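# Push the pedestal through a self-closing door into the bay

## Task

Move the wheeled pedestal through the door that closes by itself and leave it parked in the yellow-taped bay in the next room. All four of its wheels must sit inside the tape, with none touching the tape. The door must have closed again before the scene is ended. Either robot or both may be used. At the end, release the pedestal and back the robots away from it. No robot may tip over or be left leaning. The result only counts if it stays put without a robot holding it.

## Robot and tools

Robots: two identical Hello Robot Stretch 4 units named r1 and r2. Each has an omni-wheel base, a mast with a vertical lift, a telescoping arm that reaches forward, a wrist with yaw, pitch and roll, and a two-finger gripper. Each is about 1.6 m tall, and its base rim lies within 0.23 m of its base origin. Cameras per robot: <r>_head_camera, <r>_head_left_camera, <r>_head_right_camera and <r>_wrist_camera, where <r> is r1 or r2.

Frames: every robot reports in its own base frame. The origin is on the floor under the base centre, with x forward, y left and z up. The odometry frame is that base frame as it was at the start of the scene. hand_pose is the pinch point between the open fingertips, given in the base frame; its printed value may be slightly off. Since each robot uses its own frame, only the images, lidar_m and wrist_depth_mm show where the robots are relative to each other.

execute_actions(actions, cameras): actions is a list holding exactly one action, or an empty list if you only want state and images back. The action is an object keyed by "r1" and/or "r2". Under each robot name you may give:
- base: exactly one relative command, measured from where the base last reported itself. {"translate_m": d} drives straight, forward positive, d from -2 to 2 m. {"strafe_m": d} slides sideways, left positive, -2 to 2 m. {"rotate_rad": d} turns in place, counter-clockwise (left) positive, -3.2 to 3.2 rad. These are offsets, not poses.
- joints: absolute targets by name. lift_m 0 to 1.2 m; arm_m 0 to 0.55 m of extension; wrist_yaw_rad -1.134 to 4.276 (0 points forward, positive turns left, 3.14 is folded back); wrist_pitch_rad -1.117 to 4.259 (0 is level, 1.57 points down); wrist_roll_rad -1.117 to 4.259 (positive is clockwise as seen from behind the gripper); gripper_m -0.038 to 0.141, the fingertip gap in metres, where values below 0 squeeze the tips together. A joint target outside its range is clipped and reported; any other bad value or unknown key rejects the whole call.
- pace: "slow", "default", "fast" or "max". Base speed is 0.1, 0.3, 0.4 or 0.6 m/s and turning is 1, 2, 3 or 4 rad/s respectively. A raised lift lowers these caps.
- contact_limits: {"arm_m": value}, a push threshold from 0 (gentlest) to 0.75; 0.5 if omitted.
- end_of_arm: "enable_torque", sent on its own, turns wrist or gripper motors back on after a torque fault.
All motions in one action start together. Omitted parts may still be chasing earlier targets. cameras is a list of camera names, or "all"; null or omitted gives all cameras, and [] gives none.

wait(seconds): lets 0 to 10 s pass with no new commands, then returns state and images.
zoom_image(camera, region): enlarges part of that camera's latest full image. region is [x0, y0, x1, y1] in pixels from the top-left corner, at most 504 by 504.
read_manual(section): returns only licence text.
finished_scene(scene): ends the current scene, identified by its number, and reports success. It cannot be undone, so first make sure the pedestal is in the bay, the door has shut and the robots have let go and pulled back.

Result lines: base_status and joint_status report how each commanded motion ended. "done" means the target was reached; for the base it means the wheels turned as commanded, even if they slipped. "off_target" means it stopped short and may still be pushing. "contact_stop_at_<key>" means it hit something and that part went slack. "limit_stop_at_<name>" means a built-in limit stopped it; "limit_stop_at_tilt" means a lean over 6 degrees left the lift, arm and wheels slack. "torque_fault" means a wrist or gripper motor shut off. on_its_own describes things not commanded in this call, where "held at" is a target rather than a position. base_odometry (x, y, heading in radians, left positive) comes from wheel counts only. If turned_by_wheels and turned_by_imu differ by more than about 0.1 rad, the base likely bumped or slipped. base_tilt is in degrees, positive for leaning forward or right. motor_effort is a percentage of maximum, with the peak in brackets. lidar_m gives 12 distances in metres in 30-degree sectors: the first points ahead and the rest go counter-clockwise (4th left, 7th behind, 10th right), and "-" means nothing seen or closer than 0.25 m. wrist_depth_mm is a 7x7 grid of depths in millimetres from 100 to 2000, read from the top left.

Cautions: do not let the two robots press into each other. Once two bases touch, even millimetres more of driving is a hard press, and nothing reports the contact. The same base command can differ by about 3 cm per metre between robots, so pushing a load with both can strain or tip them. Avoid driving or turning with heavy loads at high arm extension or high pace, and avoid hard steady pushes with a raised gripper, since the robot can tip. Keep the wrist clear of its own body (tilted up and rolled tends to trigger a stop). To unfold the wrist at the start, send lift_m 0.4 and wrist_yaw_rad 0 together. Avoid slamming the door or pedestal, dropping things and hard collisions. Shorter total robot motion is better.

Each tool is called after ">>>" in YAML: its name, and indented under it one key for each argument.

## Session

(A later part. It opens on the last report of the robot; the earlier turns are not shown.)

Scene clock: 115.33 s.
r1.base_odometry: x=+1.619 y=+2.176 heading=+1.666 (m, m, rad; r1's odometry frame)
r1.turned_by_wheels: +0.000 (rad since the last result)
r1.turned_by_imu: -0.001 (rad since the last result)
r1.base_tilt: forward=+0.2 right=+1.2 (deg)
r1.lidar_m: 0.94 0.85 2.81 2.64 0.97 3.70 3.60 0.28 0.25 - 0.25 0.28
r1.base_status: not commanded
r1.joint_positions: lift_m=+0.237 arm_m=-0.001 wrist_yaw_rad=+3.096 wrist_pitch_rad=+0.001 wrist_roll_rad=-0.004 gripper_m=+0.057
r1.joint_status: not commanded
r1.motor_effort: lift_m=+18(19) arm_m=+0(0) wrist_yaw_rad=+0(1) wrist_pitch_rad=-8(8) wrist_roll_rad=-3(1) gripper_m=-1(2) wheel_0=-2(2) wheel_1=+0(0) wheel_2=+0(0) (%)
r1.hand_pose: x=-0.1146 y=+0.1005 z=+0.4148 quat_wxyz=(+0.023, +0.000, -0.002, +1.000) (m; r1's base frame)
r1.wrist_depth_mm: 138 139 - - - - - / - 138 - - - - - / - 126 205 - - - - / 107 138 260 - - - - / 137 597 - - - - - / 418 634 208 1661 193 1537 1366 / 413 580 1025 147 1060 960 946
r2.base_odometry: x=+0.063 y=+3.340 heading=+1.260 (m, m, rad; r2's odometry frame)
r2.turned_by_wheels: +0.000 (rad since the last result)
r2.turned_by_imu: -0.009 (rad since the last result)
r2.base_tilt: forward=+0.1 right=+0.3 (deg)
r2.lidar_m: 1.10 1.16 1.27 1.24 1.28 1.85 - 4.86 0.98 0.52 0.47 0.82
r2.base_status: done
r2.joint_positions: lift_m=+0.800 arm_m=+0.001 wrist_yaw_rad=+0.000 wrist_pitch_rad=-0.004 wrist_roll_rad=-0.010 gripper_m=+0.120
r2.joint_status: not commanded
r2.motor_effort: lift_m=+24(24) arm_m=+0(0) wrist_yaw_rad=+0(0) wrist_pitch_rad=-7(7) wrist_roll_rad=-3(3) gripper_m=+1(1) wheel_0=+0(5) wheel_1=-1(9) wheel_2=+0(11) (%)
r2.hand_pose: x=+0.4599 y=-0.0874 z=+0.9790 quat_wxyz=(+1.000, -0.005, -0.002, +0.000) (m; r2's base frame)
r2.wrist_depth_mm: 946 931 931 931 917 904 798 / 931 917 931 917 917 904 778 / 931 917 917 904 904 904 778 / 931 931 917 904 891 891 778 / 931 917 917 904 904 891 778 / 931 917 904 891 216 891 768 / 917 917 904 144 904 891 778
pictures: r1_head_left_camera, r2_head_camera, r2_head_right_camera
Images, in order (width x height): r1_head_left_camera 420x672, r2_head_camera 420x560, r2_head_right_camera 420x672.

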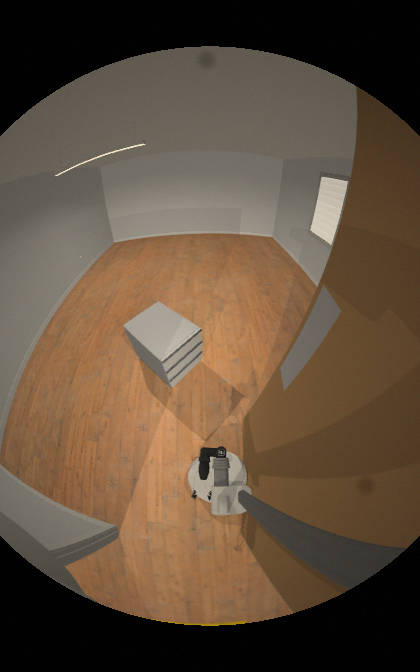

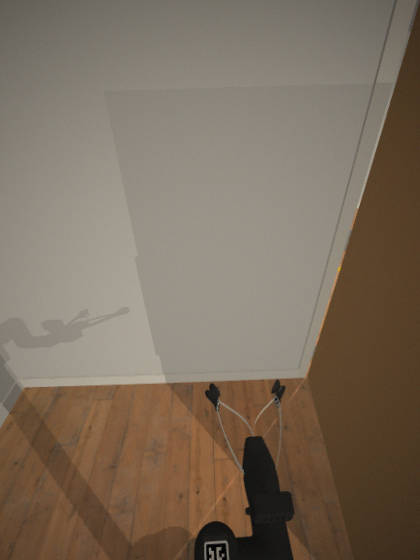

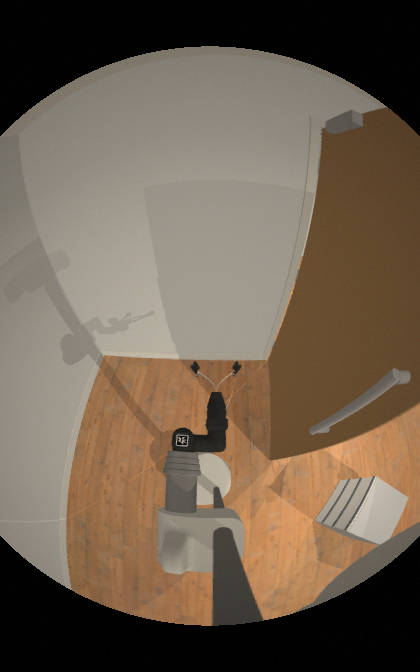

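>>> execute_actions:
  actions:
    - {"r2": {"base": {"strafe_m": 0.15}}}
  cameras: []

>>> execute_actions:
  actions:
    - {"r2": {"base": {"translate_m": 0.29}}}
  cameras: []

>>> execute_actions:
  actions:
    - {"r2": {"base": {"rotate_rad": -1.571}}}
  cameras: ["r2_head_camera", "r2_wrist_camera"]

Scene clock: 119.67 s.
r1.base_odometry: x=+1.619 y=+2.176 heading=+1.666 (m, m, rad; r1's odometry frame)
r1.turned_by_wheels: +0.000 (rad since the last result)
r1.turned_by_imu: -0.001 (rad since the last result)
r1.base_tilt: forward=+0.2 right=+1.2 (deg)
r1.lidar_m: 0.95 0.84 2.82 2.66 0.98 3.68 3.62 0.26 0.25 - 0.25 0.28
r1.base_status: not commanded
r1.joint_positions: lift_m=+0.237 arm_m=-0.001 wrist_yaw_rad=+3.096 wrist_pitch_rad=+0.001 wrist_roll_rad=-0.004 gripper_m=+0.057
r1.joint_status: not commanded
r1.motor_effort: lift_m=+19(19) arm_m=+0(0) wrist_yaw_rad=+0(1) wrist_pitch_rad=-8(8) wrist_roll_rad=-2(4) gripper_m=-2(1) wheel_0=-2(2) wheel_1=+1(0) wheel_2=+0(0) (%)
r1.hand_pose: x=-0.1146 y=+0.1005 z=+0.4148 quat_wxyz=(+0.023, +0.000, -0.002, +1.000) (m; r1's base frame)
r1.wrist_depth_mm: 137 139 - - - - - / - 138 - - - - - / - 126 205 - - - - / 107 138 260 - - - - / 137 591 - - - - - / 418 627 208 1618 193 1537 1366 / 413 585 1025 147 1060 960 946
r2.base_odometry: x=-0.080 y=+3.386 heading=+1.260 (m, m, rad; r2's odometry frame)
r2.turned_by_wheels: +0.000 (rad since the last result)
r2.turned_by_imu: -0.001 (rad since the last result)
r2.base_tilt: forward=+0.1 right=+0.2 (deg)
r2.lidar_m: 1.08 1.17 1.11 1.07 1.12 1.62 - 4.97 1.13 0.66 0.59 1.06
r2.base_status: done
r2.joint_positions: lift_m=+0.800 arm_m=+0.001 wrist_yaw_rad=+0.000 wrist_pitch_rad=-0.004 wrist_roll_rad=-0.010 gripper_m=+0.120
r2.joint_status: not commanded
r2.motor_effort: lift_m=+24(24) arm_m=+0(0) wrist_yaw_rad=+0(0) wrist_pitch_rad=-5(6) wrist_roll_rad=-3(2) gripper_m=-1(1) wheel_0=+1(9) wheel_1=-3(8) wheel_2=+0(1) (%)
r2.hand_pose: x=+0.4599 y=-0.0874 z=+0.9790 quat_wxyz=(+1.000, -0.005, -0.002, +0.000) (m; r2's base frame)
r2.wrist_depth_mm: 946 946 931 931 917 917 904 / 931 931 917 917 904 904 891 / 946 931 917 917 904 891 891 / 946 931 904 917 904 904 904 / 931 917 917 904 891 904 878 / 917 917 904 904 216 878 878 / 917 917 904 144 891 891 878
pictures: none
No camera images: the call's "cameras" was empty. Leave "cameras" out to get every camera's image.

Scene clock: 122.10 s.
r1.base_odometry: x=+1.619 y=+2.176 heading=+1.666 (m, m, rad; r1's odometry frame)
r1.turned_by_wheels: +0.000 (rad since the last result)
r1.turned_by_imu: +0.000 (rad since the last result)
r1.base_tilt: forward=+0.2 right=+1.2 (deg)
r1.lidar_m: 0.95 0.84 2.83 2.66 0.98 3.69 3.62 0.27 0.25 - 0.25 0.28
r1.base_status: not commanded
r1.joint_positions: lift_m=+0.237 arm_m=-0.001 wrist_yaw_rad=+3.096 wrist_pitch_rad=+0.001 wrist_roll_rad=-0.004 gripper_m=+0.057
r1.joint_status: not commanded
r1.motor_effort: lift_m=+19(19) arm_m=+0(0) wrist_yaw_rad=+1(1) wrist_pitch_rad=-8(7) wrist_roll_rad=+0(0) gripper_m=+1(4) wheel_0=-2(2) wheel_1=+1(0) wheel_2=+0(0) (%)
r1.hand_pose: x=-0.1146 y=+0.1005 z=+0.4148 quat_wxyz=(+0.023, +0.000, -0.002, +1.000) (m; r1's base frame)
r1.wrist_depth_mm: 137 139 - - - - - / - 138 - - - - - / - 126 205 - - - - / 107 138 260 - - - - / 136 591 - - - - - / 418 627 208 1661 193 1576 1366 / 413 580 1008 147 1060 960 946
r2.base_odometry: x=+0.009 y=+3.662 heading=+1.260 (m, m, rad; r2's odometry frame)
r2.turned_by_wheels: +0.000 (rad since the last result)
r2.turned_by_imu: -0.001 (rad since the last result)
r2.base_tilt: forward=+0.1 right=+0.3 (deg)
r2.lidar_m: 0.79 0.87 1.12 1.06 1.12 1.59 - 5.04 1.30 0.59 0.71 0.85
r2.base_status: done
r2.joint_positions: lift_m=+0.800 arm_m=+0.001 wrist_yaw_rad=+0.000 wrist_pitch_rad=-0.004 wrist_roll_rad=-0.010 gripper_m=+0.120
r2.joint_status: not commanded
r2.motor_effort: lift_m=+24(24) arm_m=+0(0) wrist_yaw_rad=+1(0) wrist_pitch_rad=-7(7) wrist_roll_rad=-2(2) gripper_m=+1(0) wheel_0=+2(7) wheel_1=+1(6) wheel_2=+2(8) (%)
r2.hand_pose: x=+0.4599 y=-0.0874 z=+0.9790 quat_wxyz=(+1.000, -0.005, -0.002, +0.000) (m; r2's base frame)
r2.wrist_depth_mm: 647 640 634 634 627 621 615 / 647 640 634 634 627 615 621 / 647 634 640 621 621 615 609 / 634 627 627 621 615 615 609 / 640 627 627 621 615 615 609 / 634 627 621 621 217 609 609 / 634 621 621 144 615 609 603
pictures: none
No camera images: the call's "cameras" was empty. Leave "cameras" out to get every camera's image.

Scene clock: 124.17 s.
r1.base_odometry: x=+1.619 y=+2.176 heading=+1.666 (m, m, rad; r1's odometry frame)
r1.turned_by_wheels: +0.000 (rad since the last result)
r1.turned_by_imu: +0.000 (rad since the last result)
r1.base_tilt: forward=+0.3 right=+1.2 (deg)
r1.lidar_m: 0.94 0.83 2.85 2.67 0.98 3.70 3.59 0.28 0.25 - 0.25 0.29
r1.base_status: not commanded
r1.joint_positions: lift_m=+0.237 arm_m=-0.001 wrist_yaw_rad=+3.096 wrist_pitch_rad=+0.001 wrist_roll_rad=-0.004 gripper_m=+0.057
r1.joint_status: not commanded
r1.motor_effort: lift_m=+19(19) arm_m=+0(0) wrist_yaw_rad=+1(1) wrist_pitch_rad=-8(8) wrist_roll_rad=-4(1) gripper_m=-5(2) wheel_0=-2(2) wheel_1=+1(0) wheel_2=+0(0) (%)
r1.hand_pose: x=-0.1146 y=+0.1005 z=+0.4148 quat_wxyz=(+0.023, +0.000, -0.002, +1.000) (m; r1's base frame)
r1.wrist_depth_mm: 138 139 - - - - - / - 138 - - - - - / - 126 205 - - - - / 107 138 260 - - - - / 137 591 - - - - - / 418 634 208 1618 192 1537 1366 / 413 580 1025 147 1060 960 946
r2.base_odometry: x=+0.009 y=+3.663 heading=-0.310 (m, m, rad; r2's odometry frame)
r2.turned_by_wheels: -1.571 (rad since the last result)
r2.turned_by_imu: -1.543 (rad since the last result)
r2.base_tilt: forward=+0.2 right=+0.2 (deg)
r2.lidar_m: 0.60 0.71 0.86 0.81 0.87 1.11 1.08 1.14 1.60 4.79 5.00 1.28
r2.base_status: done
r2.joint_positions: lift_m=+0.800 arm_m=+0.001 wrist_yaw_rad=+0.000 wrist_pitch_rad=-0.004 wrist_roll_rad=-0.010 gripper_m=+0.120
r2.joint_status: not commanded
r2.motor_effort: lift_m=+24(24) arm_m=+0(1) wrist_yaw_rad=+0(0) wrist_pitch_rad=-6(7) wrist_roll_rad=-3(3) gripper_m=+0(1) wheel_0=+2(7) wheel_1=+0(8) wheel_2=+1(7) (%)
r2.hand_pose: x=+0.4599 y=-0.0874 z=+0.9790 quat_wxyz=(+1.000, -0.005, -0.002, +0.000) (m; r2's base frame)
r2.wrist_depth_mm: 517 500 484 459 - - - / 517 496 480 459 - - - / 512 496 480 455 - - - / 512 492 473 455 - - - / 508 492 469 455 - - - / 504 492 462 455 216 - - / 504 484 469 144 - 1205 1255
pictures: r2_head_camera, r2_wrist_camera
camera_calibration (this result's frames):
r2_wrist_camera: T_world_to_cam=[[-0.022258, -0.998923, 0.0407165, -0.12904], [0.0276749, -0.0413266, -0.998762, 1.01823], [0.999369, -0.0211036, 0.0285649, -0.262773], [0, 0, 0, 1]] pos_world=[0.231556, -0.0923662, 1.02973]
Images, in order (width x height): r2_head_camera 420x560, r2_wrist_camera 616x392.

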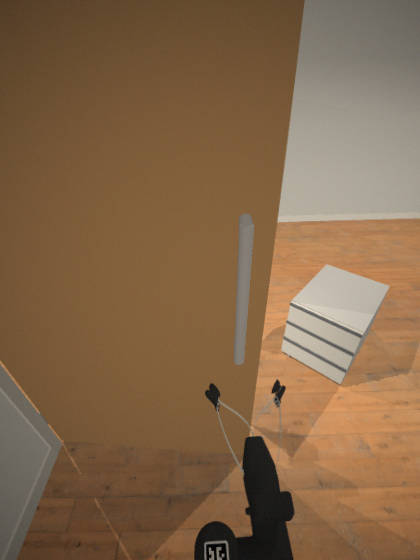

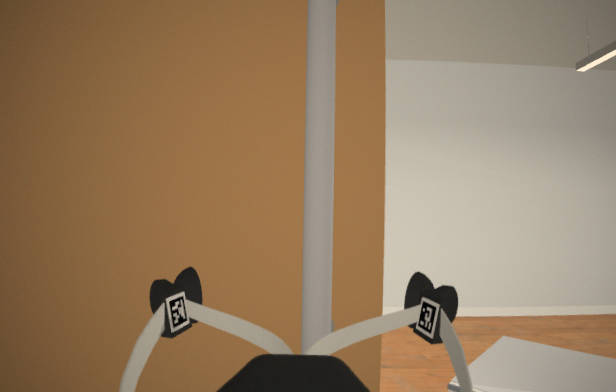

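>>> execute_actions:
  actions:
    - {"r2": {"joints": {"arm_m": 0.15}, "contact_limits": {"arm_m": 0.2}}}
  cameras: ["r2_wrist_camera"]

Scene clock: 129.90 s.
r1.base_odometry: x=+1.619 y=+2.176 heading=+1.666 (m, m, rad; r1's odometry frame)
r1.turned_by_wheels: +0.000 (rad since the last result)
r1.turned_by_imu: -0.001 (rad since the last result)
r1.base_tilt: forward=+0.1 right=+1.3 (deg)
r1.lidar_m: 0.96 0.85 2.82 2.67 0.96 3.67 3.62 0.28 0.25 - 0.25 0.27
r1.base_status: not commanded
r1.joint_positions: lift_m=+0.237 arm_m=-0.001 wrist_yaw_rad=+3.096 wrist_pitch_rad=+0.001 wrist_roll_rad=-0.004 gripper_m=+0.057
r1.joint_status: not commanded
r1.motor_effort: lift_m=+19(19) arm_m=+0(0) wrist_yaw_rad=+1(1) wrist_pitch_rad=-8(8) wrist_roll_rad=-1(1) gripper_m=-1(1) wheel_0=-2(2) wheel_1=+1(0) wheel_2=+0(0) (%)
r1.hand_pose: x=-0.1146 y=+0.1005 z=+0.4148 quat_wxyz=(+0.023, +0.000, -0.002, +1.000) (m; r1's base frame)
r1.wrist_depth_mm: 137 139 - - - - - / - 138 - - - - - / - 126 205 - - - - / 107 138 260 - - - - / 137 591 - - - - - / 418 634 208 1661 192 1537 1366 / 415 580 1025 147 1060 960 946
r2.base_odometry: x=+0.009 y=+3.663 heading=-0.310 (m, m, rad; r2's odometry frame)
r2.turned_by_wheels: +0.000 (rad since the last result)
r2.turned_by_imu: -0.001 (rad since the last result)
r2.base_tilt: forward=+0.2 right=+0.4 (deg)
r2.lidar_m: 0.59 0.72 0.86 0.82 0.87 1.10 1.07 1.13 1.61 4.76 5.00 1.29
r2.base_status: not commanded
r2.joint_positions: lift_m=+0.800 arm_m=+0.149 wrist_yaw_rad=+0.000 wrist_pitch_rad=-0.004 wrist_roll_rad=-0.010 gripper_m=+0.120
r2.joint_status: all done
r2.motor_effort: lift_m=+24(24) arm_m=+8(9) wrist_yaw_rad=+0(1) wrist_pitch_rad=-7(7) wrist_roll_rad=-2(3) gripper_m=-1(2) wheel_0=+2(2) wheel_1=+0(0) wheel_2=+1(1) (%)
r2.contact_limits: arm_m 0.2
r2.hand_pose: x=+0.6081 y=-0.0874 z=+0.9791 quat_wxyz=(+1.000, -0.005, -0.002, +0.000) (m; r2's base frame)
r2.wrist_depth_mm: 349 340 327 237 309 - - / 349 336 325 237 307 - - / 347 334 324 236 306 - - / 347 334 320 236 306 - - / 343 334 320 238 304 - - / 343 332 315 304 216 - - / 342 329 320 144 301 - -
pictures: r2_wrist_camera
camera_calibration (this result's frames):
r2_wrist_camera: T_world_to_cam=[[-0.0222945, -0.998922, 0.0407144, -0.125728], [0.0277655, -0.0413275, -0.99876, 1.0141], [0.999366, -0.0211363, 0.028657, -0.410917], [0, 0, 0, 1]] pos_world=[0.379697, -0.0923682, 1.02973]
Images, in order (width x height): r2_wrist_camera 616x392.

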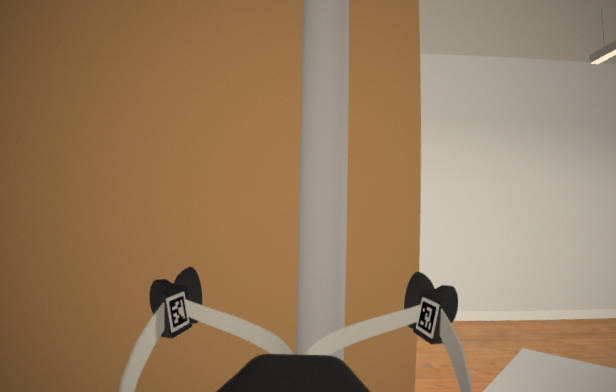

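>>> execute_actions:
  actions:
    - {"r2": {"joints": {"arm_m": 0.18}, "contact_limits": {"arm_m": 0.2}}}
  cameras: []

>>> execute_actions:
  actions:
    - {"r2": {"joints": {"gripper_m": 0.0}}}
  cameras: ["r2_wrist_camera", "r2_head_camera"]

Scene clock: 131.73 s.
r1.base_odometry: x=+1.619 y=+2.176 heading=+1.666 (m, m, rad; r1's odometry frame)
r1.turned_by_wheels: +0.000 (rad since the last result)
r1.turned_by_imu: +0.000 (rad since the last result)
r1.base_tilt: forward=+0.2 right=+1.2 (deg)
r1.lidar_m: 0.97 0.83 2.82 2.66 0.96 3.65 3.60 0.27 0.25 - 0.25 0.28
r1.base_status: not commanded
r1.joint_positions: lift_m=+0.237 arm_m=-0.001 wrist_yaw_rad=+3.096 wrist_pitch_rad=+0.001 wrist_roll_rad=-0.004 gripper_m=+0.057
r1.joint_status: not commanded
r1.motor_effort: lift_m=+19(19) arm_m=+0(0) wrist_yaw_rad=+1(1) wrist_pitch_rad=-7(7) wrist_roll_rad=-1(1) gripper_m=-6(4) wheel_0=-2(2) wheel_1=+0(1) wheel_2=+0(0) (%)
r1.hand_pose: x=-0.1146 y=+0.1005 z=+0.4148 quat_wxyz=(+0.023, +0.000, -0.002, +1.000) (m; r1's base frame)
r1.wrist_depth_mm: 138 139 - - - - - / - 138 - - - - - / - 126 204 - - - - / 107 138 260 - - - - / 137 597 - - - - - / 415 634 208 1661 192 1537 1397 / 415 574 1025 147 1042 946 946
r2.base_odometry: x=+0.009 y=+3.663 heading=-0.310 (m, m, rad; r2's odometry frame)
r2.turned_by_wheels: +0.000 (rad since the last result)
r2.turned_by_imu: +0.000 (rad since the last result)
r2.base_tilt: forward=+0.1 right=+0.3 (deg)
r2.lidar_m: 0.55 0.72 0.85 0.80 0.89 1.12 1.08 1.13 1.58 4.78 5.05 1.27
r2.base_status: not commanded
r2.joint_positions: lift_m=+0.800 arm_m=+0.179 wrist_yaw_rad=+0.000 wrist_pitch_rad=-0.004 wrist_roll_rad=-0.010 gripper_m=+0.120
r2.joint_status: all done
r2.motor_effort: lift_m=+24(24) arm_m=+8(8) wrist_yaw_rad=+1(1) wrist_pitch_rad=-6(7) wrist_roll_rad=-3(3) gripper_m=+0(2) wheel_0=+2(2) wheel_1=+0(0) wheel_2=+1(1) (%)
r2.contact_limits: arm_m 0.2
r2.hand_pose: x=+0.6380 y=-0.0874 z=+0.9791 quat_wxyz=(+1.000, -0.005, -0.002, +0.000) (m; r2's base frame)
r2.wrist_depth_mm: 317 307 294 205 277 - - / 315 304 294 204 277 - - / 312 303 294 203 276 - - / 312 303 291 203 274 - - / 310 300 290 203 273 - - / 309 298 286 203 216 - - / 307 297 289 144 271 - -
pictures: none
No camera images: the call's "cameras" was empty. Leave "cameras" out to get every camera's image.

Scene clock: 133.80 s.
r1.base_odometry: x=+1.619 y=+2.176 heading=+1.666 (m, m, rad; r1's odometry frame)
r1.turned_by_wheels: +0.000 (rad since the last result)
r1.turned_by_imu: +0.000 (rad since the last result)
r1.base_tilt: forward=+0.2 right=+1.2 (deg)
r1.lidar_m: 0.97 0.83 2.82 2.66 0.98 3.69 3.59 0.26 0.25 - 0.25 0.29
r1.base_status: not commanded
r1.joint_positions: lift_m=+0.237 arm_m=-0.001 wrist_yaw_rad=+3.096 wrist_pitch_rad=+0.001 wrist_roll_rad=-0.004 gripper_m=+0.057
r1.joint_status: not commanded
r1.motor_effort: lift_m=+19(19) arm_m=+0(0) wrist_yaw_rad=+1(1) wrist_pitch_rad=-8(8) wrist_roll_rad=-2(2) gripper_m=-2(4) wheel_0=-2(2) wheel_1=+0(0) wheel_2=+0(0) (%)
r1.hand_pose: x=-0.1146 y=+0.1005 z=+0.4148 quat_wxyz=(+0.023, +0.000, -0.002, +1.000) (m; r1's base frame)
r1.wrist_depth_mm: 138 139 - - - - - / - 138 - - - - - / - 126 204 - - - - / 107 138 262 - - - - / 137 597 - - - - - / 418 634 208 1618 192 1537 1366 / 415 580 1025 147 1042 960 946
r2.base_odometry: x=+0.009 y=+3.662 heading=-0.311 (m, m, rad; r2's odometry frame)
r2.turned_by_wheels: -0.001 (rad since the last result)
r2.turned_by_imu: -0.001 (rad since the last result)
r2.base_tilt: forward=+0.1 right=+0.3 (deg)
r2.lidar_m: 0.58 0.72 0.86 0.83 0.87 1.12 1.06 1.13 1.59 4.76 5.03 1.25
r2.base_status: not commanded
r2.joint_positions: lift_m=+0.800 arm_m=+0.179 wrist_yaw_rad=-0.006 wrist_pitch_rad=-0.004 wrist_roll_rad=-0.010 gripper_m=+0.000
r2.joint_status: all done
r2.on_its_own: wrist_yaw_rad is at rest, and its effort (+17) is outside its rest range (-13 to +13)
r2.motor_effort: lift_m=+24(24) arm_m=+5(8) wrist_yaw_rad=+17(22) wrist_pitch_rad=-7(6) wrist_roll_rad=-3(3) gripper_m=-17(14) wheel_0=-5(5) wheel_1=-2(2) wheel_2=+0(1) (%)
r2.hand_pose: x=+0.6381 y=-0.0890 z=+0.9790 quat_wxyz=(+1.000, -0.005, -0.002, -0.003) (m; r2's base frame)
r2.wrist_depth_mm: 310 301 290 204 276 - - / 309 298 290 202 273 - - / 307 298 287 200 273 - - / 306 296 286 200 271 - - / 303 296 285 199 271 - - / 304 294 189 199 207 - - / 303 293 283 193 268 - -
pictures: r2_head_camera, r2_wrist_camera
camera_calibration (this result's frames):
r2_wrist_camera: T_world_to_cam=[[-0.0279217, -0.998781, 0.0407156, -0.123078], [0.0274463, -0.0414821, -0.998762, 1.01336], [0.999233, -0.0267697, 0.0285711, -0.441329], [0, 0, 0, 1]] pos_world=[0.409741, -0.0927058, 1.02973]
Images, in order (width x height): r2_head_camera 420x560, r2_wrist_camera 616x392.

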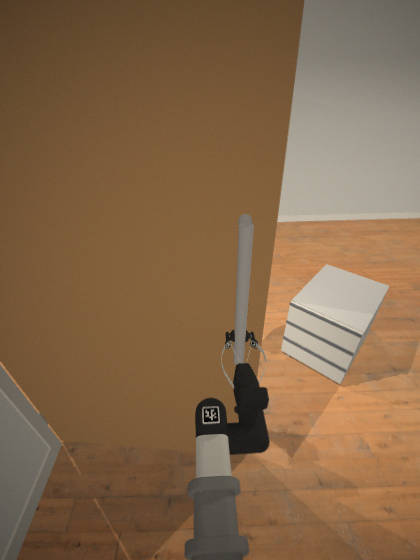

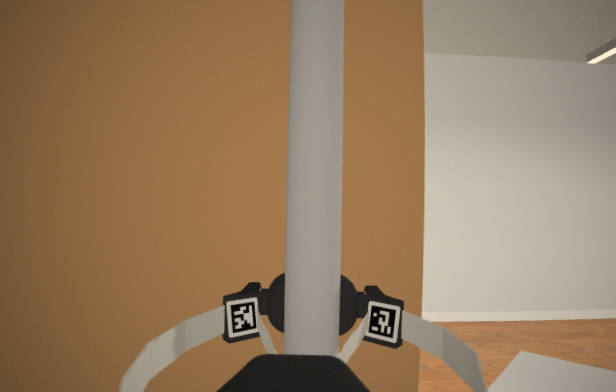

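>>> execute_actions:
  actions:
    - {"r1": {"base": {"strafe_m": 0.53}, "joints": {"lift_m": 0.8, "wrist_yaw_rad": 0.0}}, "r2": {"joints": {"wrist_yaw_rad": -0.04}}}
  cameras: ["r1_head_camera", "r2_head_camera"]

Scene clock: 141.73 s.
r1.base_odometry: x=+1.092 y=+2.126 heading=+1.666 (m, m, rad; r1's odometry frame)
r1.turned_by_wheels: +0.000 (rad since the last result)
r1.turned_by_imu: +0.002 (rad since the last result)
r1.base_tilt: forward=+0.2 right=+1.2 (deg)
r1.lidar_m: 0.77 3.20 2.27 2.14 0.86 0.63 3.55 3.61 0.74 0.70 0.75 0.89
r1.base_status: done
r1.joint_positions: lift_m=+0.800 arm_m=-0.001 wrist_yaw_rad=+0.000 wrist_pitch_rad=+0.001 wrist_roll_rad=-0.004 gripper_m=+0.057
r1.joint_status: all done
r1.motor_effort: lift_m=+25(25) arm_m=+0(0) wrist_yaw_rad=-1(5) wrist_pitch_rad=-7(8) wrist_roll_rad=-1(2) gripper_m=-2(4) wheel_0=-4(10) wheel_1=+3(11) wheel_2=+0(1) (%)
r1.hand_pose: x=+0.4581 y=-0.0873 z=+0.9775 quat_wxyz=(+1.000, -0.002, +0.000, +0.000) (m; r1's base frame)
r1.wrist_depth_mm: - - - - - - - / - - - - - - - / - - - - - - - / - - - - - - - / - - - - - - - / - - 208 - 193 - - / - - - 147 - - -
r2.base_odometry: x=+0.009 y=+3.662 heading=-0.310 (m, m, rad; r2's odometry frame)
r2.turned_by_wheels: +0.001 (rad since the last result)
r2.turned_by_imu: -0.001 (rad since the last result)
r2.base_tilt: forward=+0.2 right=+0.2 (deg)
r2.lidar_m: 0.56 0.74 0.86 0.81 0.89 1.13 1.07 1.11 1.58 4.77 5.02 0.67
r2.base_status: not commanded
r2.joint_positions: lift_m=+0.800 arm_m=+0.179 wrist_yaw_rad=-0.037 wrist_pitch_rad=-0.004 wrist_roll_rad=-0.010 gripper_m=+0.000
r2.joint_status: all done
r2.motor_effort: lift_m=+24(24) arm_m=+4(4) wrist_yaw_rad=-9(13) wrist_pitch_rad=-7(7) wrist_roll_rad=-3(2) gripper_m=-16(17) wheel_0=-1(5) wheel_1=-2(2) wheel_2=+5(5) (%)
r2.hand_pose: x=+0.6353 y=-0.0980 z=+0.9790 quat_wxyz=(+1.000, -0.005, -0.002, -0.018) (m; r2's base frame)
r2.wrist_depth_mm: 304 297 289 205 277 - - / 301 296 287 206 274 - - / 301 293 286 204 274 - - / 300 293 286 202 273 - - / 297 291 285 201 272 - - / 298 290 189 200 192 - - / 297 286 281 194 268 1281 -
pictures: r1_head_camera, r2_head_camera
Images, in order (width x height): r1_head_camera 420x560, r2_head_camera 420x560.

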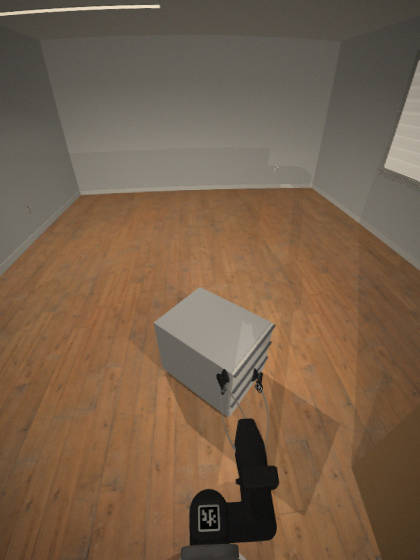

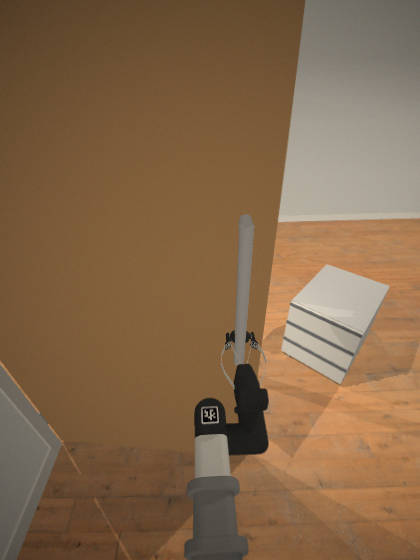

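>>> execute_actions:
  actions:
    - {"r1": {"base": {"translate_m": 0.43}, "joints": {"wrist_pitch_rad": 1.57, "arm_m": 0.5, "gripper_m": 0.14}}}
  cameras: ["r1_head_camera", "r1_wrist_camera"]

Scene clock: 145.60 s.
r1.base_odometry: x=+1.051 y=+2.554 heading=+1.666 (m, m, rad; r1's odometry frame)
r1.turned_by_wheels: +0.001 (rad since the last result)
r1.turned_by_imu: -0.001 (rad since the last result)
r1.base_tilt: forward=+0.1 right=+1.2 (deg)
r1.lidar_m: 0.36 0.58 2.29 2.15 1.49 1.04 1.05 1.02 0.75 0.72 2.63 0.35
r1.base_status: done
r1.joint_positions: lift_m=+0.800 arm_m=+0.498 wrist_yaw_rad=+0.000 wrist_pitch_rad=+1.570 wrist_roll_rad=-0.004 gripper_m=+0.140
r1.joint_status: all done
r1.motor_effort: lift_m=+24(25) arm_m=+9(10) wrist_yaw_rad=+0(0) wrist_pitch_rad=-1(6) wrist_roll_rad=+0(0) gripper_m=+1(6) wheel_0=+4(8) wheel_1=+7(8) wheel_2=-4(12) (%)
r1.hand_pose: x=+0.6696 y=-0.0874 z=+0.6893 quat_wxyz=(+0.707, -0.001, +0.707, +0.001) (m; r1's base frame)
r1.wrist_depth_mm: 917 917 421 931 931 931 931 / 917 421 421 421 931 931 931 / 904 418 421 421 424 931 931 / 418 415 418 421 421 424 946 / 415 415 418 418 421 424 427 / 917 415 418 421 418 208 931 / 917 418 418 147 421 421 931
r2.base_odometry: x=+0.009 y=+3.662 heading=-0.310 (m, m, rad; r2's odometry frame)
r2.turned_by_wheels: +0.000 (rad since the last result)
r2.turned_by_imu: -0.001 (rad since the last result)
r2.base_tilt: forward=+0.2 right=+0.3 (deg)
r2.lidar_m: 0.59 0.73 0.86 0.82 0.86 1.12 1.08 1.13 1.60 4.76 5.02 0.67
r2.base_status: not commanded
r2.joint_positions: lift_m=+0.800 arm_m=+0.179 wrist_yaw_rad=-0.037 wrist_pitch_rad=-0.004 wrist_roll_rad=-0.010 gripper_m=+0.000
r2.joint_status: not commanded
r2.motor_effort: lift_m=+24(24) arm_m=+4(4) wrist_yaw_rad=-9(8) wrist_pitch_rad=-7(6) wrist_roll_rad=-3(3) gripper_m=-14(15) wheel_0=-1(1) wheel_1=-2(2) wheel_2=+5(5) (%)
r2.hand_pose: x=+0.6353 y=-0.0980 z=+0.9790 quat_wxyz=(+1.000, -0.005, -0.002, -0.018) (m; r2's base frame)
r2.wrist_depth_mm: 303 297 289 206 276 - - / 303 294 287 206 274 - - / 301 294 286 204 274 - - / 301 293 285 203 273 - - / 298 291 283 201 271 - 960 / 297 290 189 200 192 - - / 297 286 281 194 268 1255 -
pictures: r1_head_camera, r1_wrist_camera
camera_calibration (this result's frames):
r1_wrist_camera: T_world_to_cam=[[-0.0405196, -0.999172, -0.00377248, -0.054635], [-0.999105, 0.0405623, -0.0120254, 0.738874], [0.0121685, 0.00328184, -0.999921, 0.905616], [0, 0, 0, 1]] pos_world=[0.724979, -0.0875322, 0.914223]
Images, in order (width x height): r1_head_camera 420x560, r1_wrist_camera 616x392.

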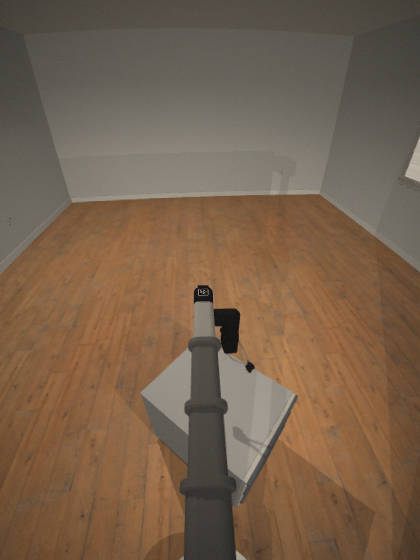

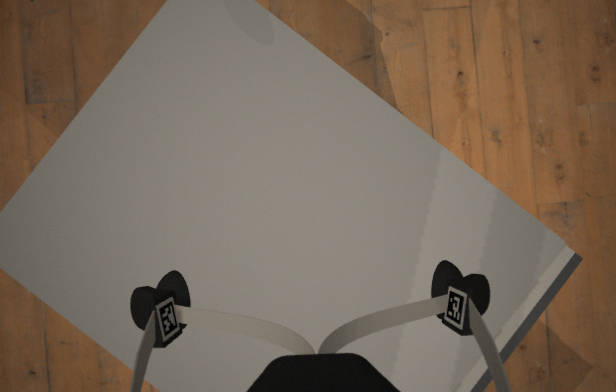

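>>> execute_actions:
  actions:
    - {"r1": {"base": {"strafe_m": 0.035}, "joints": {"lift_m": 0.64}}}
  cameras: ["r1_wrist_camera"]

>>> execute_actions:
  actions:
    - {"r1": {"joints": {"lift_m": 0.59}, "pace": "slow"}}
  cameras: ["r1_wrist_camera", "r1_head_camera"]

Scene clock: 149.83 s.
r1.base_odometry: x=+1.016 y=+2.550 heading=+1.666 (m, m, rad; r1's odometry frame)
r1.turned_by_wheels: +0.000 (rad since the last result)
r1.turned_by_imu: +0.000 (rad since the last result)
r1.base_tilt: forward=+0.2 right=+1.2 (deg)
r1.lidar_m: 0.38 0.60 2.25 2.13 1.50 1.02 1.01 1.06 0.79 0.76 2.65 0.35
r1.base_status: done
r1.joint_positions: lift_m=+0.640 arm_m=+0.498 wrist_yaw_rad=+0.000 wrist_pitch_rad=+1.570 wrist_roll_rad=-0.004 gripper_m=+0.140
r1.joint_status: all done
r1.motor_effort: lift_m=+14(25) arm_m=+9(9) wrist_yaw_rad=+1(0) wrist_pitch_rad=-2(1) wrist_roll_rad=-1(3) gripper_m=+0(3) wheel_0=-3(12) wheel_1=+5(14) wheel_2=+0(5) (%)
r1.hand_pose: x=+0.6696 y=-0.0874 z=+0.5302 quat_wxyz=(+0.707, -0.001, +0.707, +0.001) (m; r1's base frame)
r1.wrist_depth_mm: 259 259 260 262 263 768 778 / 259 259 260 262 263 263 768 / 259 259 259 262 263 264 263 / 258 259 260 262 260 262 263 / 258 258 259 260 260 262 263 / 258 258 259 260 259 208 263 / 257 258 258 147 260 260 262
r2.base_odometry: x=+0.009 y=+3.662 heading=-0.310 (m, m, rad; r2's odometry frame)
r2.turned_by_wheels: +0.000 (rad since the last result)
r2.turned_by_imu: -0.001 (rad since the last result)
r2.base_tilt: forward=+0.1 right=+0.1 (deg)
r2.lidar_m: 0.58 0.72 0.85 0.82 0.88 1.13 1.07 1.11 1.60 4.78 5.03 0.67
r2.base_status: not commanded
r2.joint_positions: lift_m=+0.800 arm_m=+0.179 wrist_yaw_rad=-0.037 wrist_pitch_rad=-0.004 wrist_roll_rad=-0.010 gripper_m=+0.000
r2.joint_status: not commanded
r2.motor_effort: lift_m=+24(24) arm_m=+4(4) wrist_yaw_rad=-8(8) wrist_pitch_rad=-7(8) wrist_roll_rad=-3(3) gripper_m=-14(15) wheel_0=-1(1) wheel_1=-2(2) wheel_2=+5(5) (%)
r2.hand_pose: x=+0.6353 y=-0.0980 z=+0.9790 quat_wxyz=(+1.000, -0.005, -0.002, -0.018) (m; r2's base frame)
r2.wrist_depth_mm: 304 297 287 206 276 - - / 303 296 286 206 274 - - / 301 293 286 204 274 - - / 300 293 285 202 273 - - / 298 291 285 201 272 - - / 298 290 188 199 193 - 1008 / 297 285 282 193 268 1281 -
pictures: r1_wrist_camera
camera_calibration (this result's frames):
r1_wrist_camera: T_world_to_cam=[[-0.04052, -0.999172, -0.00377243, -0.0552349], [-0.999105, 0.0405627, -0.0120242, 0.736964], [0.0121673, 0.00328183, -0.999921, 0.746491], [0, 0, 0, 1]] pos_world=[0.724984, -0.0875322, 0.755085]
Images, in order (width x height): r1_wrist_camera 616x392.

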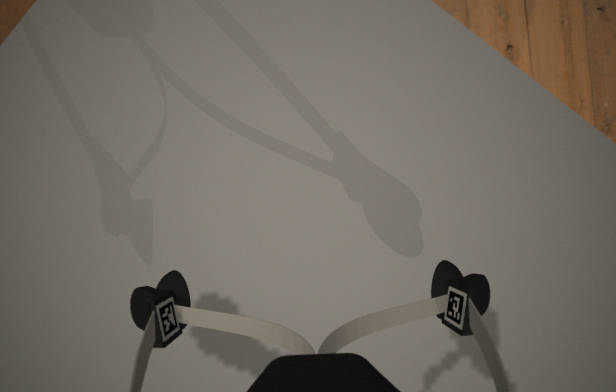

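Scene clock: 150.87 s.
r1.base_odometry: x=+1.016 y=+2.550 heading=+1.667 (m, m, rad; r1's odometry frame)
r1.turned_by_wheels: +0.000 (rad since the last result)
r1.turned_by_imu: +0.000 (rad since the last result)
r1.base_tilt: forward=+0.1 right=+1.2 (deg)
r1.lidar_m: 0.39 0.61 2.25 2.12 1.48 1.05 1.03 1.06 0.80 0.76 2.65 0.33
r1.base_status: not commanded
r1.joint_positions: lift_m=+0.611 arm_m=+0.498 wrist_yaw_rad=-0.002 wrist_pitch_rad=+1.575 wrist_roll_rad=-0.004 gripper_m=+0.140
r1.joint_status: lift_m contact_stop (moved -0.029 of -0.050)
r1.on_its_own: lift_m is slack since a contact_stop (your +0.590 is given up)
r1.motor_effort: lift_m=+13(11) arm_m=+9(9) wrist_yaw_rad=+5(6) wrist_pitch_rad=-15(26) wrist_roll_rad=-1(0) gripper_m=-2(0) wheel_0=-3(3) wheel_1=+4(4) wheel_2=+0(0) (%)
r1.hand_pose: x=+0.6681 y=-0.0874 z=+0.5010 quat_wxyz=(+0.706, -0.001, +0.708, +0.001) (m; r1's base frame)
r1.wrist_depth_mm: 236 237 238 239 239 241 750 / 236 236 237 237 239 240 240 / 235 236 236 237 238 240 240 / 235 236 236 237 238 238 240 / 234 236 236 236 238 239 239 / 233 234 236 236 237 202 238 / 233 234 235 143 236 237 238
r2.base_odometry: x=+0.009 y=+3.662 heading=-0.310 (m, m, rad; r2's odometry frame)
r2.turned_by_wheels: +0.000 (rad since the last result)
r2.turned_by_imu: +0.000 (rad since the last result)
r2.base_tilt: forward=-0.1 right=+0.3 (deg)
r2.lidar_m: 0.59 0.74 0.87 0.82 0.88 1.09 1.07 1.13 1.60 4.80 5.04 0.69
r2.base_status: not commanded
r2.joint_positions: lift_m=+0.800 arm_m=+0.179 wrist_yaw_rad=-0.037 wrist_pitch_rad=-0.004 wrist_roll_rad=-0.010 gripper_m=+0.000
r2.joint_status: not commanded
r2.motor_effort: lift_m=+24(24) arm_m=+4(4) wrist_yaw_rad=-9(9) wrist_pitch_rad=-7(6) wrist_roll_rad=-3(3) gripper_m=-15(16) wheel_0=-1(1) wheel_1=-2(2) wheel_2=+5(5) (%)
r2.hand_pose: x=+0.6353 y=-0.0980 z=+0.9790 quat_wxyz=(+1.000, -0.005, -0.002, -0.018) (m; r2's base frame)
r2.wrist_depth_mm: 304 296 289 205 276 - - / 303 296 287 206 274 - - / 300 294 286 204 274 - - / 300 293 285 202 272 - - / 300 291 283 200 272 - - / 298 290 189 200 192 - 1025 / 296 286 281 193 268 1255 -
pictures: r1_head_camera, r1_wrist_camera
camera_calibration (this result's frames):
r1_wrist_camera: T_world_to_cam=[[-0.0422599, -0.9991, -0.00357535, -0.0543362], [-0.99908, 0.0422847, -0.00717986, 0.732766], [0.00732459, 0.00326864, -0.999968, 0.720593], [0, 0, 0, 1]] pos_world=[0.724518, -0.0876275, 0.725637]
Images, in order (width x height): r1_head_camera 420x560, r1_wrist_camera 616x392.

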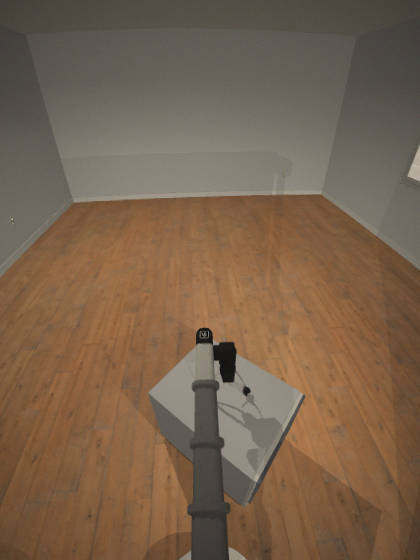

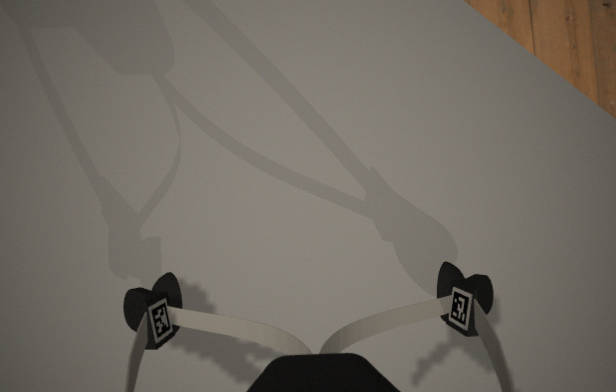

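>>> execute_actions:
  actions:
    - {"r1": {"joints": {"wrist_roll_rad": 0.87}, "pace": "slow"}}
  cameras: ["r1_wrist_camera", "r1_head_camera"]

Scene clock: 154.83 s.
r1.base_odometry: x=+1.016 y=+2.550 heading=+1.667 (m, m, rad; r1's odometry frame)
r1.turned_by_wheels: +0.000 (rad since the last result)
r1.turned_by_imu: +0.000 (rad since the last result)
r1.base_tilt: forward=+0.1 right=+1.2 (deg)
r1.lidar_m: 0.38 0.62 2.26 2.12 1.51 1.01 1.03 1.07 0.79 0.76 2.67 0.38
r1.base_status: not commanded
r1.joint_positions: lift_m=+0.615 arm_m=+0.498 wrist_yaw_rad=+0.003 wrist_pitch_rad=+1.570 wrist_roll_rad=+0.867 gripper_m=+0.140
r1.joint_status: all done
r1.on_its_own: lift_m is held at +0.615, not at your +0.590, since a contact_stop
r1.motor_effort: lift_m=+19(19) arm_m=+9(9) wrist_yaw_rad=-7(9) wrist_pitch_rad=-3(9) wrist_roll_rad=+7(12) gripper_m=+0(3) wheel_0=-3(3) wheel_1=+5(4) wheel_2=+0(0) (%)
r1.hand_pose: x=+0.6698 y=-0.0874 z=+0.5044 quat_wxyz=(+0.642, +0.296, +0.642, -0.296) (m; r1's base frame)
r1.wrist_depth_mm: 236 236 236 237 239 239 241 / 235 236 236 237 238 239 240 / 234 236 236 236 238 238 239 / 234 235 236 237 237 238 238 / 234 235 236 236 236 237 239 / 233 213 235 236 236 209 238 / 232 233 235 140 236 236 237
r2.base_odometry: x=+0.009 y=+3.662 heading=-0.310 (m, m, rad; r2's odometry frame)
r2.turned_by_wheels: +0.000 (rad since the last result)
r2.turned_by_imu: -0.001 (rad since the last result)
r2.base_tilt: forward=+0.2 right=+0.4 (deg)
r2.lidar_m: 0.60 0.73 0.85 0.82 0.87 1.10 1.08 1.11 1.60 4.76 5.02 0.66
r2.base_status: not commanded
r2.joint_positions: lift_m=+0.800 arm_m=+0.179 wrist_yaw_rad=-0.037 wrist_pitch_rad=-0.004 wrist_roll_rad=-0.010 gripper_m=+0.000
r2.joint_status: not commanded
r2.motor_effort: lift_m=+24(24) arm_m=+4(4) wrist_yaw_rad=-8(9) wrist_pitch_rad=-7(7) wrist_roll_rad=-3(3) gripper_m=-16(14) wheel_0=-1(1) wheel_1=-2(2) wheel_2=+5(5) (%)
r2.hand_pose: x=+0.6353 y=-0.0980 z=+0.9790 quat_wxyz=(+1.000, -0.005, -0.002, -0.018) (m; r2's base frame)
r2.wrist_depth_mm: 304 296 287 206 276 - - / 301 296 287 205 276 - - / 300 294 286 204 274 - - / 300 293 285 202 272 - - / 298 293 283 201 271 - - / 297 291 189 199 192 - 991 / 297 286 282 194 268 1255 1182
pictures: r1_head_camera, r1_wrist_camera
camera_calibration (this result's frames):
r1_wrist_camera: T_world_to_cam=[[-0.788668, -0.614806, -0.00416812, 0.479568], [-0.614733, 0.788652, -0.0114479, 0.544478], [0.0103255, -0.00646633, -0.999926, 0.721096], [0, 0, 0, 1]] pos_world=[0.705483, -0.1299, 0.729274]
Images, in order (width x height): r1_head_camera 420x560, r1_wrist_camera 616x392.

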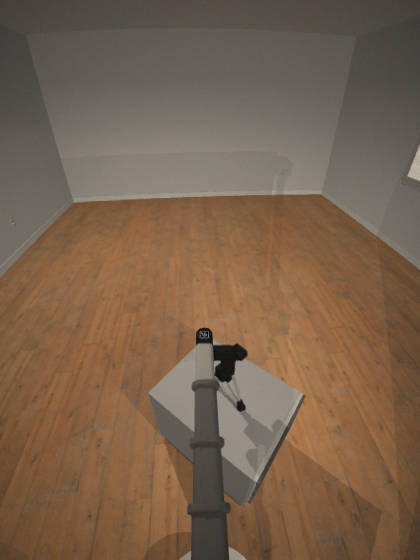

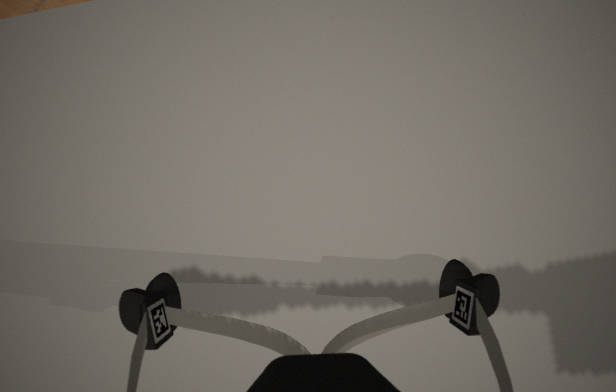

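>>> execute_actions:
  actions:
    - {"r1": {"base": {"strafe_m": -0.3}, "joints": {"lift_m": 0.72, "wrist_roll_rad": 0.0, "gripper_m": 0.0, "arm_m": 0.55}}}
  cameras: ["r1_wrist_camera", "r1_head_camera"]

Scene clock: 172.30 s.
r1.base_odometry: x=+1.315 y=+2.579 heading=+1.666 (m, m, rad; r1's odometry frame)
r1.turned_by_wheels: +0.000 (rad since the last result)
r1.turned_by_imu: -0.002 (rad since the last result)
r1.base_tilt: forward=+0.2 right=+1.2 (deg)
r1.lidar_m: 0.39 0.35 2.57 2.42 1.45 1.14 4.02 0.66 0.48 0.46 2.35 3.06
r1.base_status: done
r1.joint_positions: lift_m=+0.720 arm_m=+0.547 wrist_yaw_rad=+0.000 wrist_pitch_rad=+1.570 wrist_roll_rad=+0.000 gripper_m=+0.000
r1.joint_status: all done
joint sent to its limit — the command would take r1.arm_m past its upper limit, so that joint was sent only as far as its limit.
r1.motor_effort: lift_m=+24(26) arm_m=+9(12) wrist_yaw_rad=+1(7) wrist_pitch_rad=-2(3) wrist_roll_rad=-3(1) gripper_m=-7(6) wheel_0=+2(12) wheel_1=-6(15) wheel_2=+0(1) (%)
r1.hand_pose: x=+0.7182 y=-0.0874 z=+0.6093 quat_wxyz=(+0.707, +0.000, +0.707, +0.000) (m; r1's base frame)
r1.wrist_depth_mm: 842 842 842 842 854 854 854 / 340 831 842 842 842 854 842 / 338 394 842 842 842 842 842 / 336 338 469 842 842 842 842 / 338 338 338 580 842 842 854 / 336 338 338 201 842 842 842 / 334 338 338 181 831 842 842
r2.base_odometry: x=+0.009 y=+3.662 heading=-0.310 (m, m, rad; r2's odometry frame)
r2.turned_by_wheels: +0.000 (rad since the last result)
r2.turned_by_imu: -0.001 (rad since the last result)
r2.base_tilt: forward=+0.1 right=+0.2 (deg)
r2.lidar_m: 0.58 0.72 0.85 0.82 0.88 1.10 1.06 1.12 1.60 4.76 5.01 0.66
r2.base_status: not commanded
r2.joint_positions: lift_m=+0.800 arm_m=+0.179 wrist_yaw_rad=-0.037 wrist_pitch_rad=-0.004 wrist_roll_rad=-0.010 gripper_m=+0.000
r2.joint_status: not commanded
r2.motor_effort: lift_m=+24(24) arm_m=+4(4) wrist_yaw_rad=-9(8) wrist_pitch_rad=-7(7) wrist_roll_rad=-3(3) gripper_m=-17(16) wheel_0=-1(1) wheel_1=-2(2) wheel_2=+5(5) (%)
r2.hand_pose: x=+0.6353 y=-0.0980 z=+0.9790 quat_wxyz=(+1.000, -0.005, -0.002, -0.018) (m; r2's base frame)
r2.wrist_depth_mm: 304 297 289 205 276 - - / 303 296 287 205 276 - - / 301 294 286 204 274 - - / 300 293 285 202 273 - - / 300 291 285 201 272 - - / 297 290 189 199 193 - - / 297 286 281 193 267 1281 -
pictures: r1_head_camera, r1_wrist_camera
camera_calibration (this result's frames):
r1_wrist_camera: T_world_to_cam=[[-0.0445409, -0.999, -0.00376973, -0.0500649], [-0.998935, 0.0445828, -0.0118837, 0.786638], [0.0120399, 0.00323641, -0.999922, 0.825126], [0, 0, 0, 1]] pos_world=[0.773636, -0.0877559, 0.834221]
Images, in order (width x height): r1_head_camera 420x560, r1_wrist_camera 616x392.

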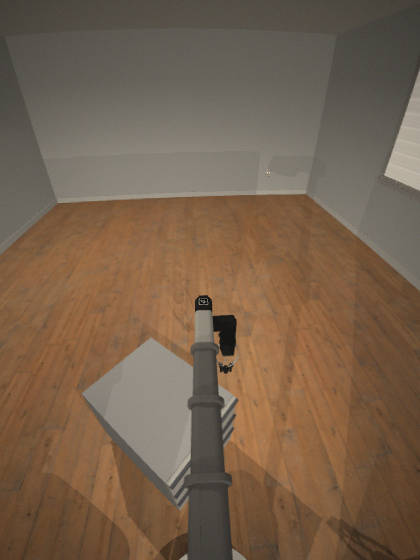

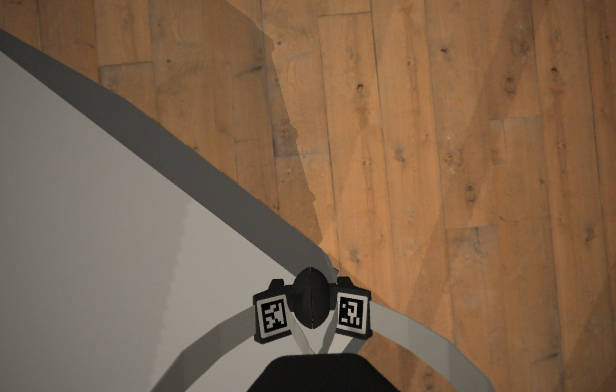

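>>> execute_actions:
  actions:
    - {"r1": {"base": {"strafe_m": 0.08}}}
  cameras: []

>>> execute_actions:
  actions:
    - {"r1": {"base": {"translate_m": 0.1}}}
  cameras: ["r1_wrist_camera", "r1_head_camera"]

Scene clock: 175.50 s.
r1.base_odometry: x=+1.235 y=+2.571 heading=+1.666 (m, m, rad; r1's odometry frame)
r1.turned_by_wheels: +0.000 (rad since the last result)
r1.turned_by_imu: +0.000 (rad since the last result)
r1.base_tilt: forward=+0.1 right=+1.2 (deg)
r1.lidar_m: 0.31 0.37 2.49 2.34 1.49 1.10 4.01 0.76 0.56 0.53 2.44 0.60
r1.base_status: done
r1.joint_positions: lift_m=+0.720 arm_m=+0.547 wrist_yaw_rad=+0.000 wrist_pitch_rad=+1.570 wrist_roll_rad=+0.000 gripper_m=+0.000
r1.joint_status: not commanded
r1.motor_effort: lift_m=+24(24) arm_m=+9(9) wrist_yaw_rad=+1(1) wrist_pitch_rad=-1(1) wrist_roll_rad=-2(1) gripper_m=-8(1) wheel_0=-2(10) wheel_1=+5(15) wheel_2=+0(1) (%)
r1.hand_pose: x=+0.7182 y=-0.0874 z=+0.6093 quat_wxyz=(+0.707, +0.000, +0.707, +0.000) (m; r1's base frame)
r1.wrist_depth_mm: 340 842 842 842 842 854 842 / 338 340 842 842 854 842 842 / 338 340 842 842 842 866 854 / 338 340 340 842 842 854 842 / 336 338 338 340 842 854 842 / 336 338 338 202 340 842 842 / 336 338 338 181 340 842 854
r2.base_odometry: x=+0.009 y=+3.662 heading=-0.310 (m, m, rad; r2's odometry frame)
r2.turned_by_wheels: +0.000 (rad since the last result)
r2.turned_by_imu: -0.001 (rad since the last result)
r2.base_tilt: forward=+0.0 right=+0.3 (deg)
r2.lidar_m: 0.60 0.71 0.86 0.82 0.89 1.09 1.06 1.12 1.59 4.76 5.01 0.68
r2.base_status: not commanded
r2.joint_positions: lift_m=+0.800 arm_m=+0.179 wrist_yaw_rad=-0.037 wrist_pitch_rad=-0.004 wrist_roll_rad=-0.010 gripper_m=+0.000
r2.joint_status: not commanded
r2.motor_effort: lift_m=+24(24) arm_m=+4(4) wrist_yaw_rad=-9(8) wrist_pitch_rad=-7(7) wrist_roll_rad=-3(3) gripper_m=-14(14) wheel_0=-1(1) wheel_1=-2(2) wheel_2=+5(5) (%)
r2.hand_pose: x=+0.6353 y=-0.0980 z=+0.9790 quat_wxyz=(+1.000, -0.005, -0.002, -0.018) (m; r2's base frame)
r2.wrist_depth_mm: 304 297 289 205 276 - - / 303 296 287 205 276 - - / 301 293 286 204 274 - - / 300 293 285 202 273 - - / 298 291 283 200 272 - - / 298 291 189 200 193 - - / 297 286 281 194 268 1255 -
pictures: none
No camera images: the call's "cameras" was empty. Leave "cameras" out to get every camera's image.

Scene clock: 177.03 s.
r1.base_odometry: x=+1.226 y=+2.671 heading=+1.667 (m, m, rad; r1's odometry frame)
r1.turned_by_wheels: +0.001 (rad since the last result)
r1.turned_by_imu: +0.000 (rad since the last result)
r1.base_tilt: forward=+0.2 right=+1.2 (deg)
r1.lidar_m: 0.25 0.25 2.49 2.35 1.62 1.18 4.14 0.78 0.58 0.57 2.43 0.42
r1.base_status: done
r1.joint_positions: lift_m=+0.720 arm_m=+0.547 wrist_yaw_rad=+0.000 wrist_pitch_rad=+1.570 wrist_roll_rad=+0.000 gripper_m=+0.000
r1.joint_status: not commanded
r1.motor_effort: lift_m=+24(24) arm_m=+9(9) wrist_yaw_rad=+0(0) wrist_pitch_rad=-2(2) wrist_roll_rad=-1(1) gripper_m=-5(5) wheel_0=+5(5) wheel_1=+6(14) wheel_2=-3(11) (%)
r1.hand_pose: x=+0.7183 y=-0.0874 z=+0.6093 quat_wxyz=(+0.707, +0.000, +0.707, +0.000) (m; r1's base frame)
r1.wrist_depth_mm: 842 842 842 854 854 854 854 / 831 831 842 842 854 842 842 / 338 554 842 842 842 842 854 / 336 338 668 842 842 842 854 / 336 338 342 842 842 842 842 / 336 338 338 201 842 831 854 / 336 336 338 181 389 842 854
r2.base_odometry: x=+0.009 y=+3.662 heading=-0.310 (m, m, rad; r2's odometry frame)
r2.turned_by_wheels: +0.000 (rad since the last result)
r2.turned_by_imu: +0.000 (rad since the last result)
r2.base_tilt: forward=+0.1 right=+0.2 (deg)
r2.lidar_m: 0.58 0.70 0.85 0.82 0.88 1.11 1.08 1.13 1.59 4.77 5.02 0.70
r2.base_status: not commanded
r2.joint_positions: lift_m=+0.800 arm_m=+0.179 wrist_yaw_rad=-0.037 wrist_pitch_rad=-0.004 wrist_roll_rad=-0.010 gripper_m=+0.000
r2.joint_status: not commanded
r2.motor_effort: lift_m=+24(23) arm_m=+4(4) wrist_yaw_rad=-9(8) wrist_pitch_rad=-6(6) wrist_roll_rad=-3(2) gripper_m=-16(16) wheel_0=-1(1) wheel_1=-2(2) wheel_2=+5(5) (%)
r2.hand_pose: x=+0.6353 y=-0.0980 z=+0.9790 quat_wxyz=(+1.000, -0.005, -0.002, -0.018) (m; r2's base frame)
r2.wrist_depth_mm: 303 297 289 206 277 - - / 301 296 289 205 276 - - / 301 294 286 204 274 - - / 301 291 285 203 273 - - / 300 291 283 201 272 - - / 297 290 188 200 191 - - / 296 286 282 194 268 1281 -
pictures: r1_head_camera, r1_wrist_camera
camera_calibration (this result's frames):
r1_wrist_camera: T_world_to_cam=[[-0.0445371, -0.999001, -0.00376973, -0.0500669], [-0.998935, 0.044579, -0.0118838, 0.786655], [0.01204, 0.00323645, -0.999922, 0.825126], [0, 0, 0, 1]] pos_world=[0.773653, -0.0877557, 0.834221]
Images, in order (width x height): r1_head_camera 420x560, r1_wrist_camera 616x392.

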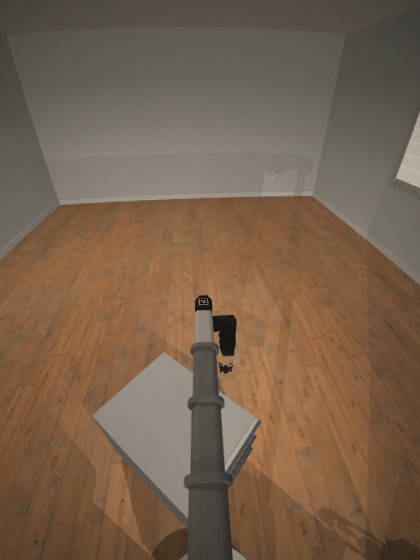

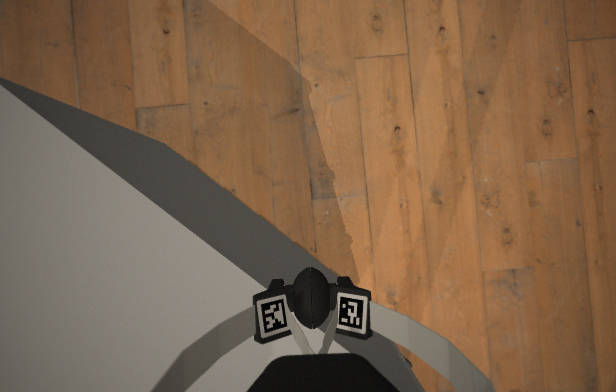

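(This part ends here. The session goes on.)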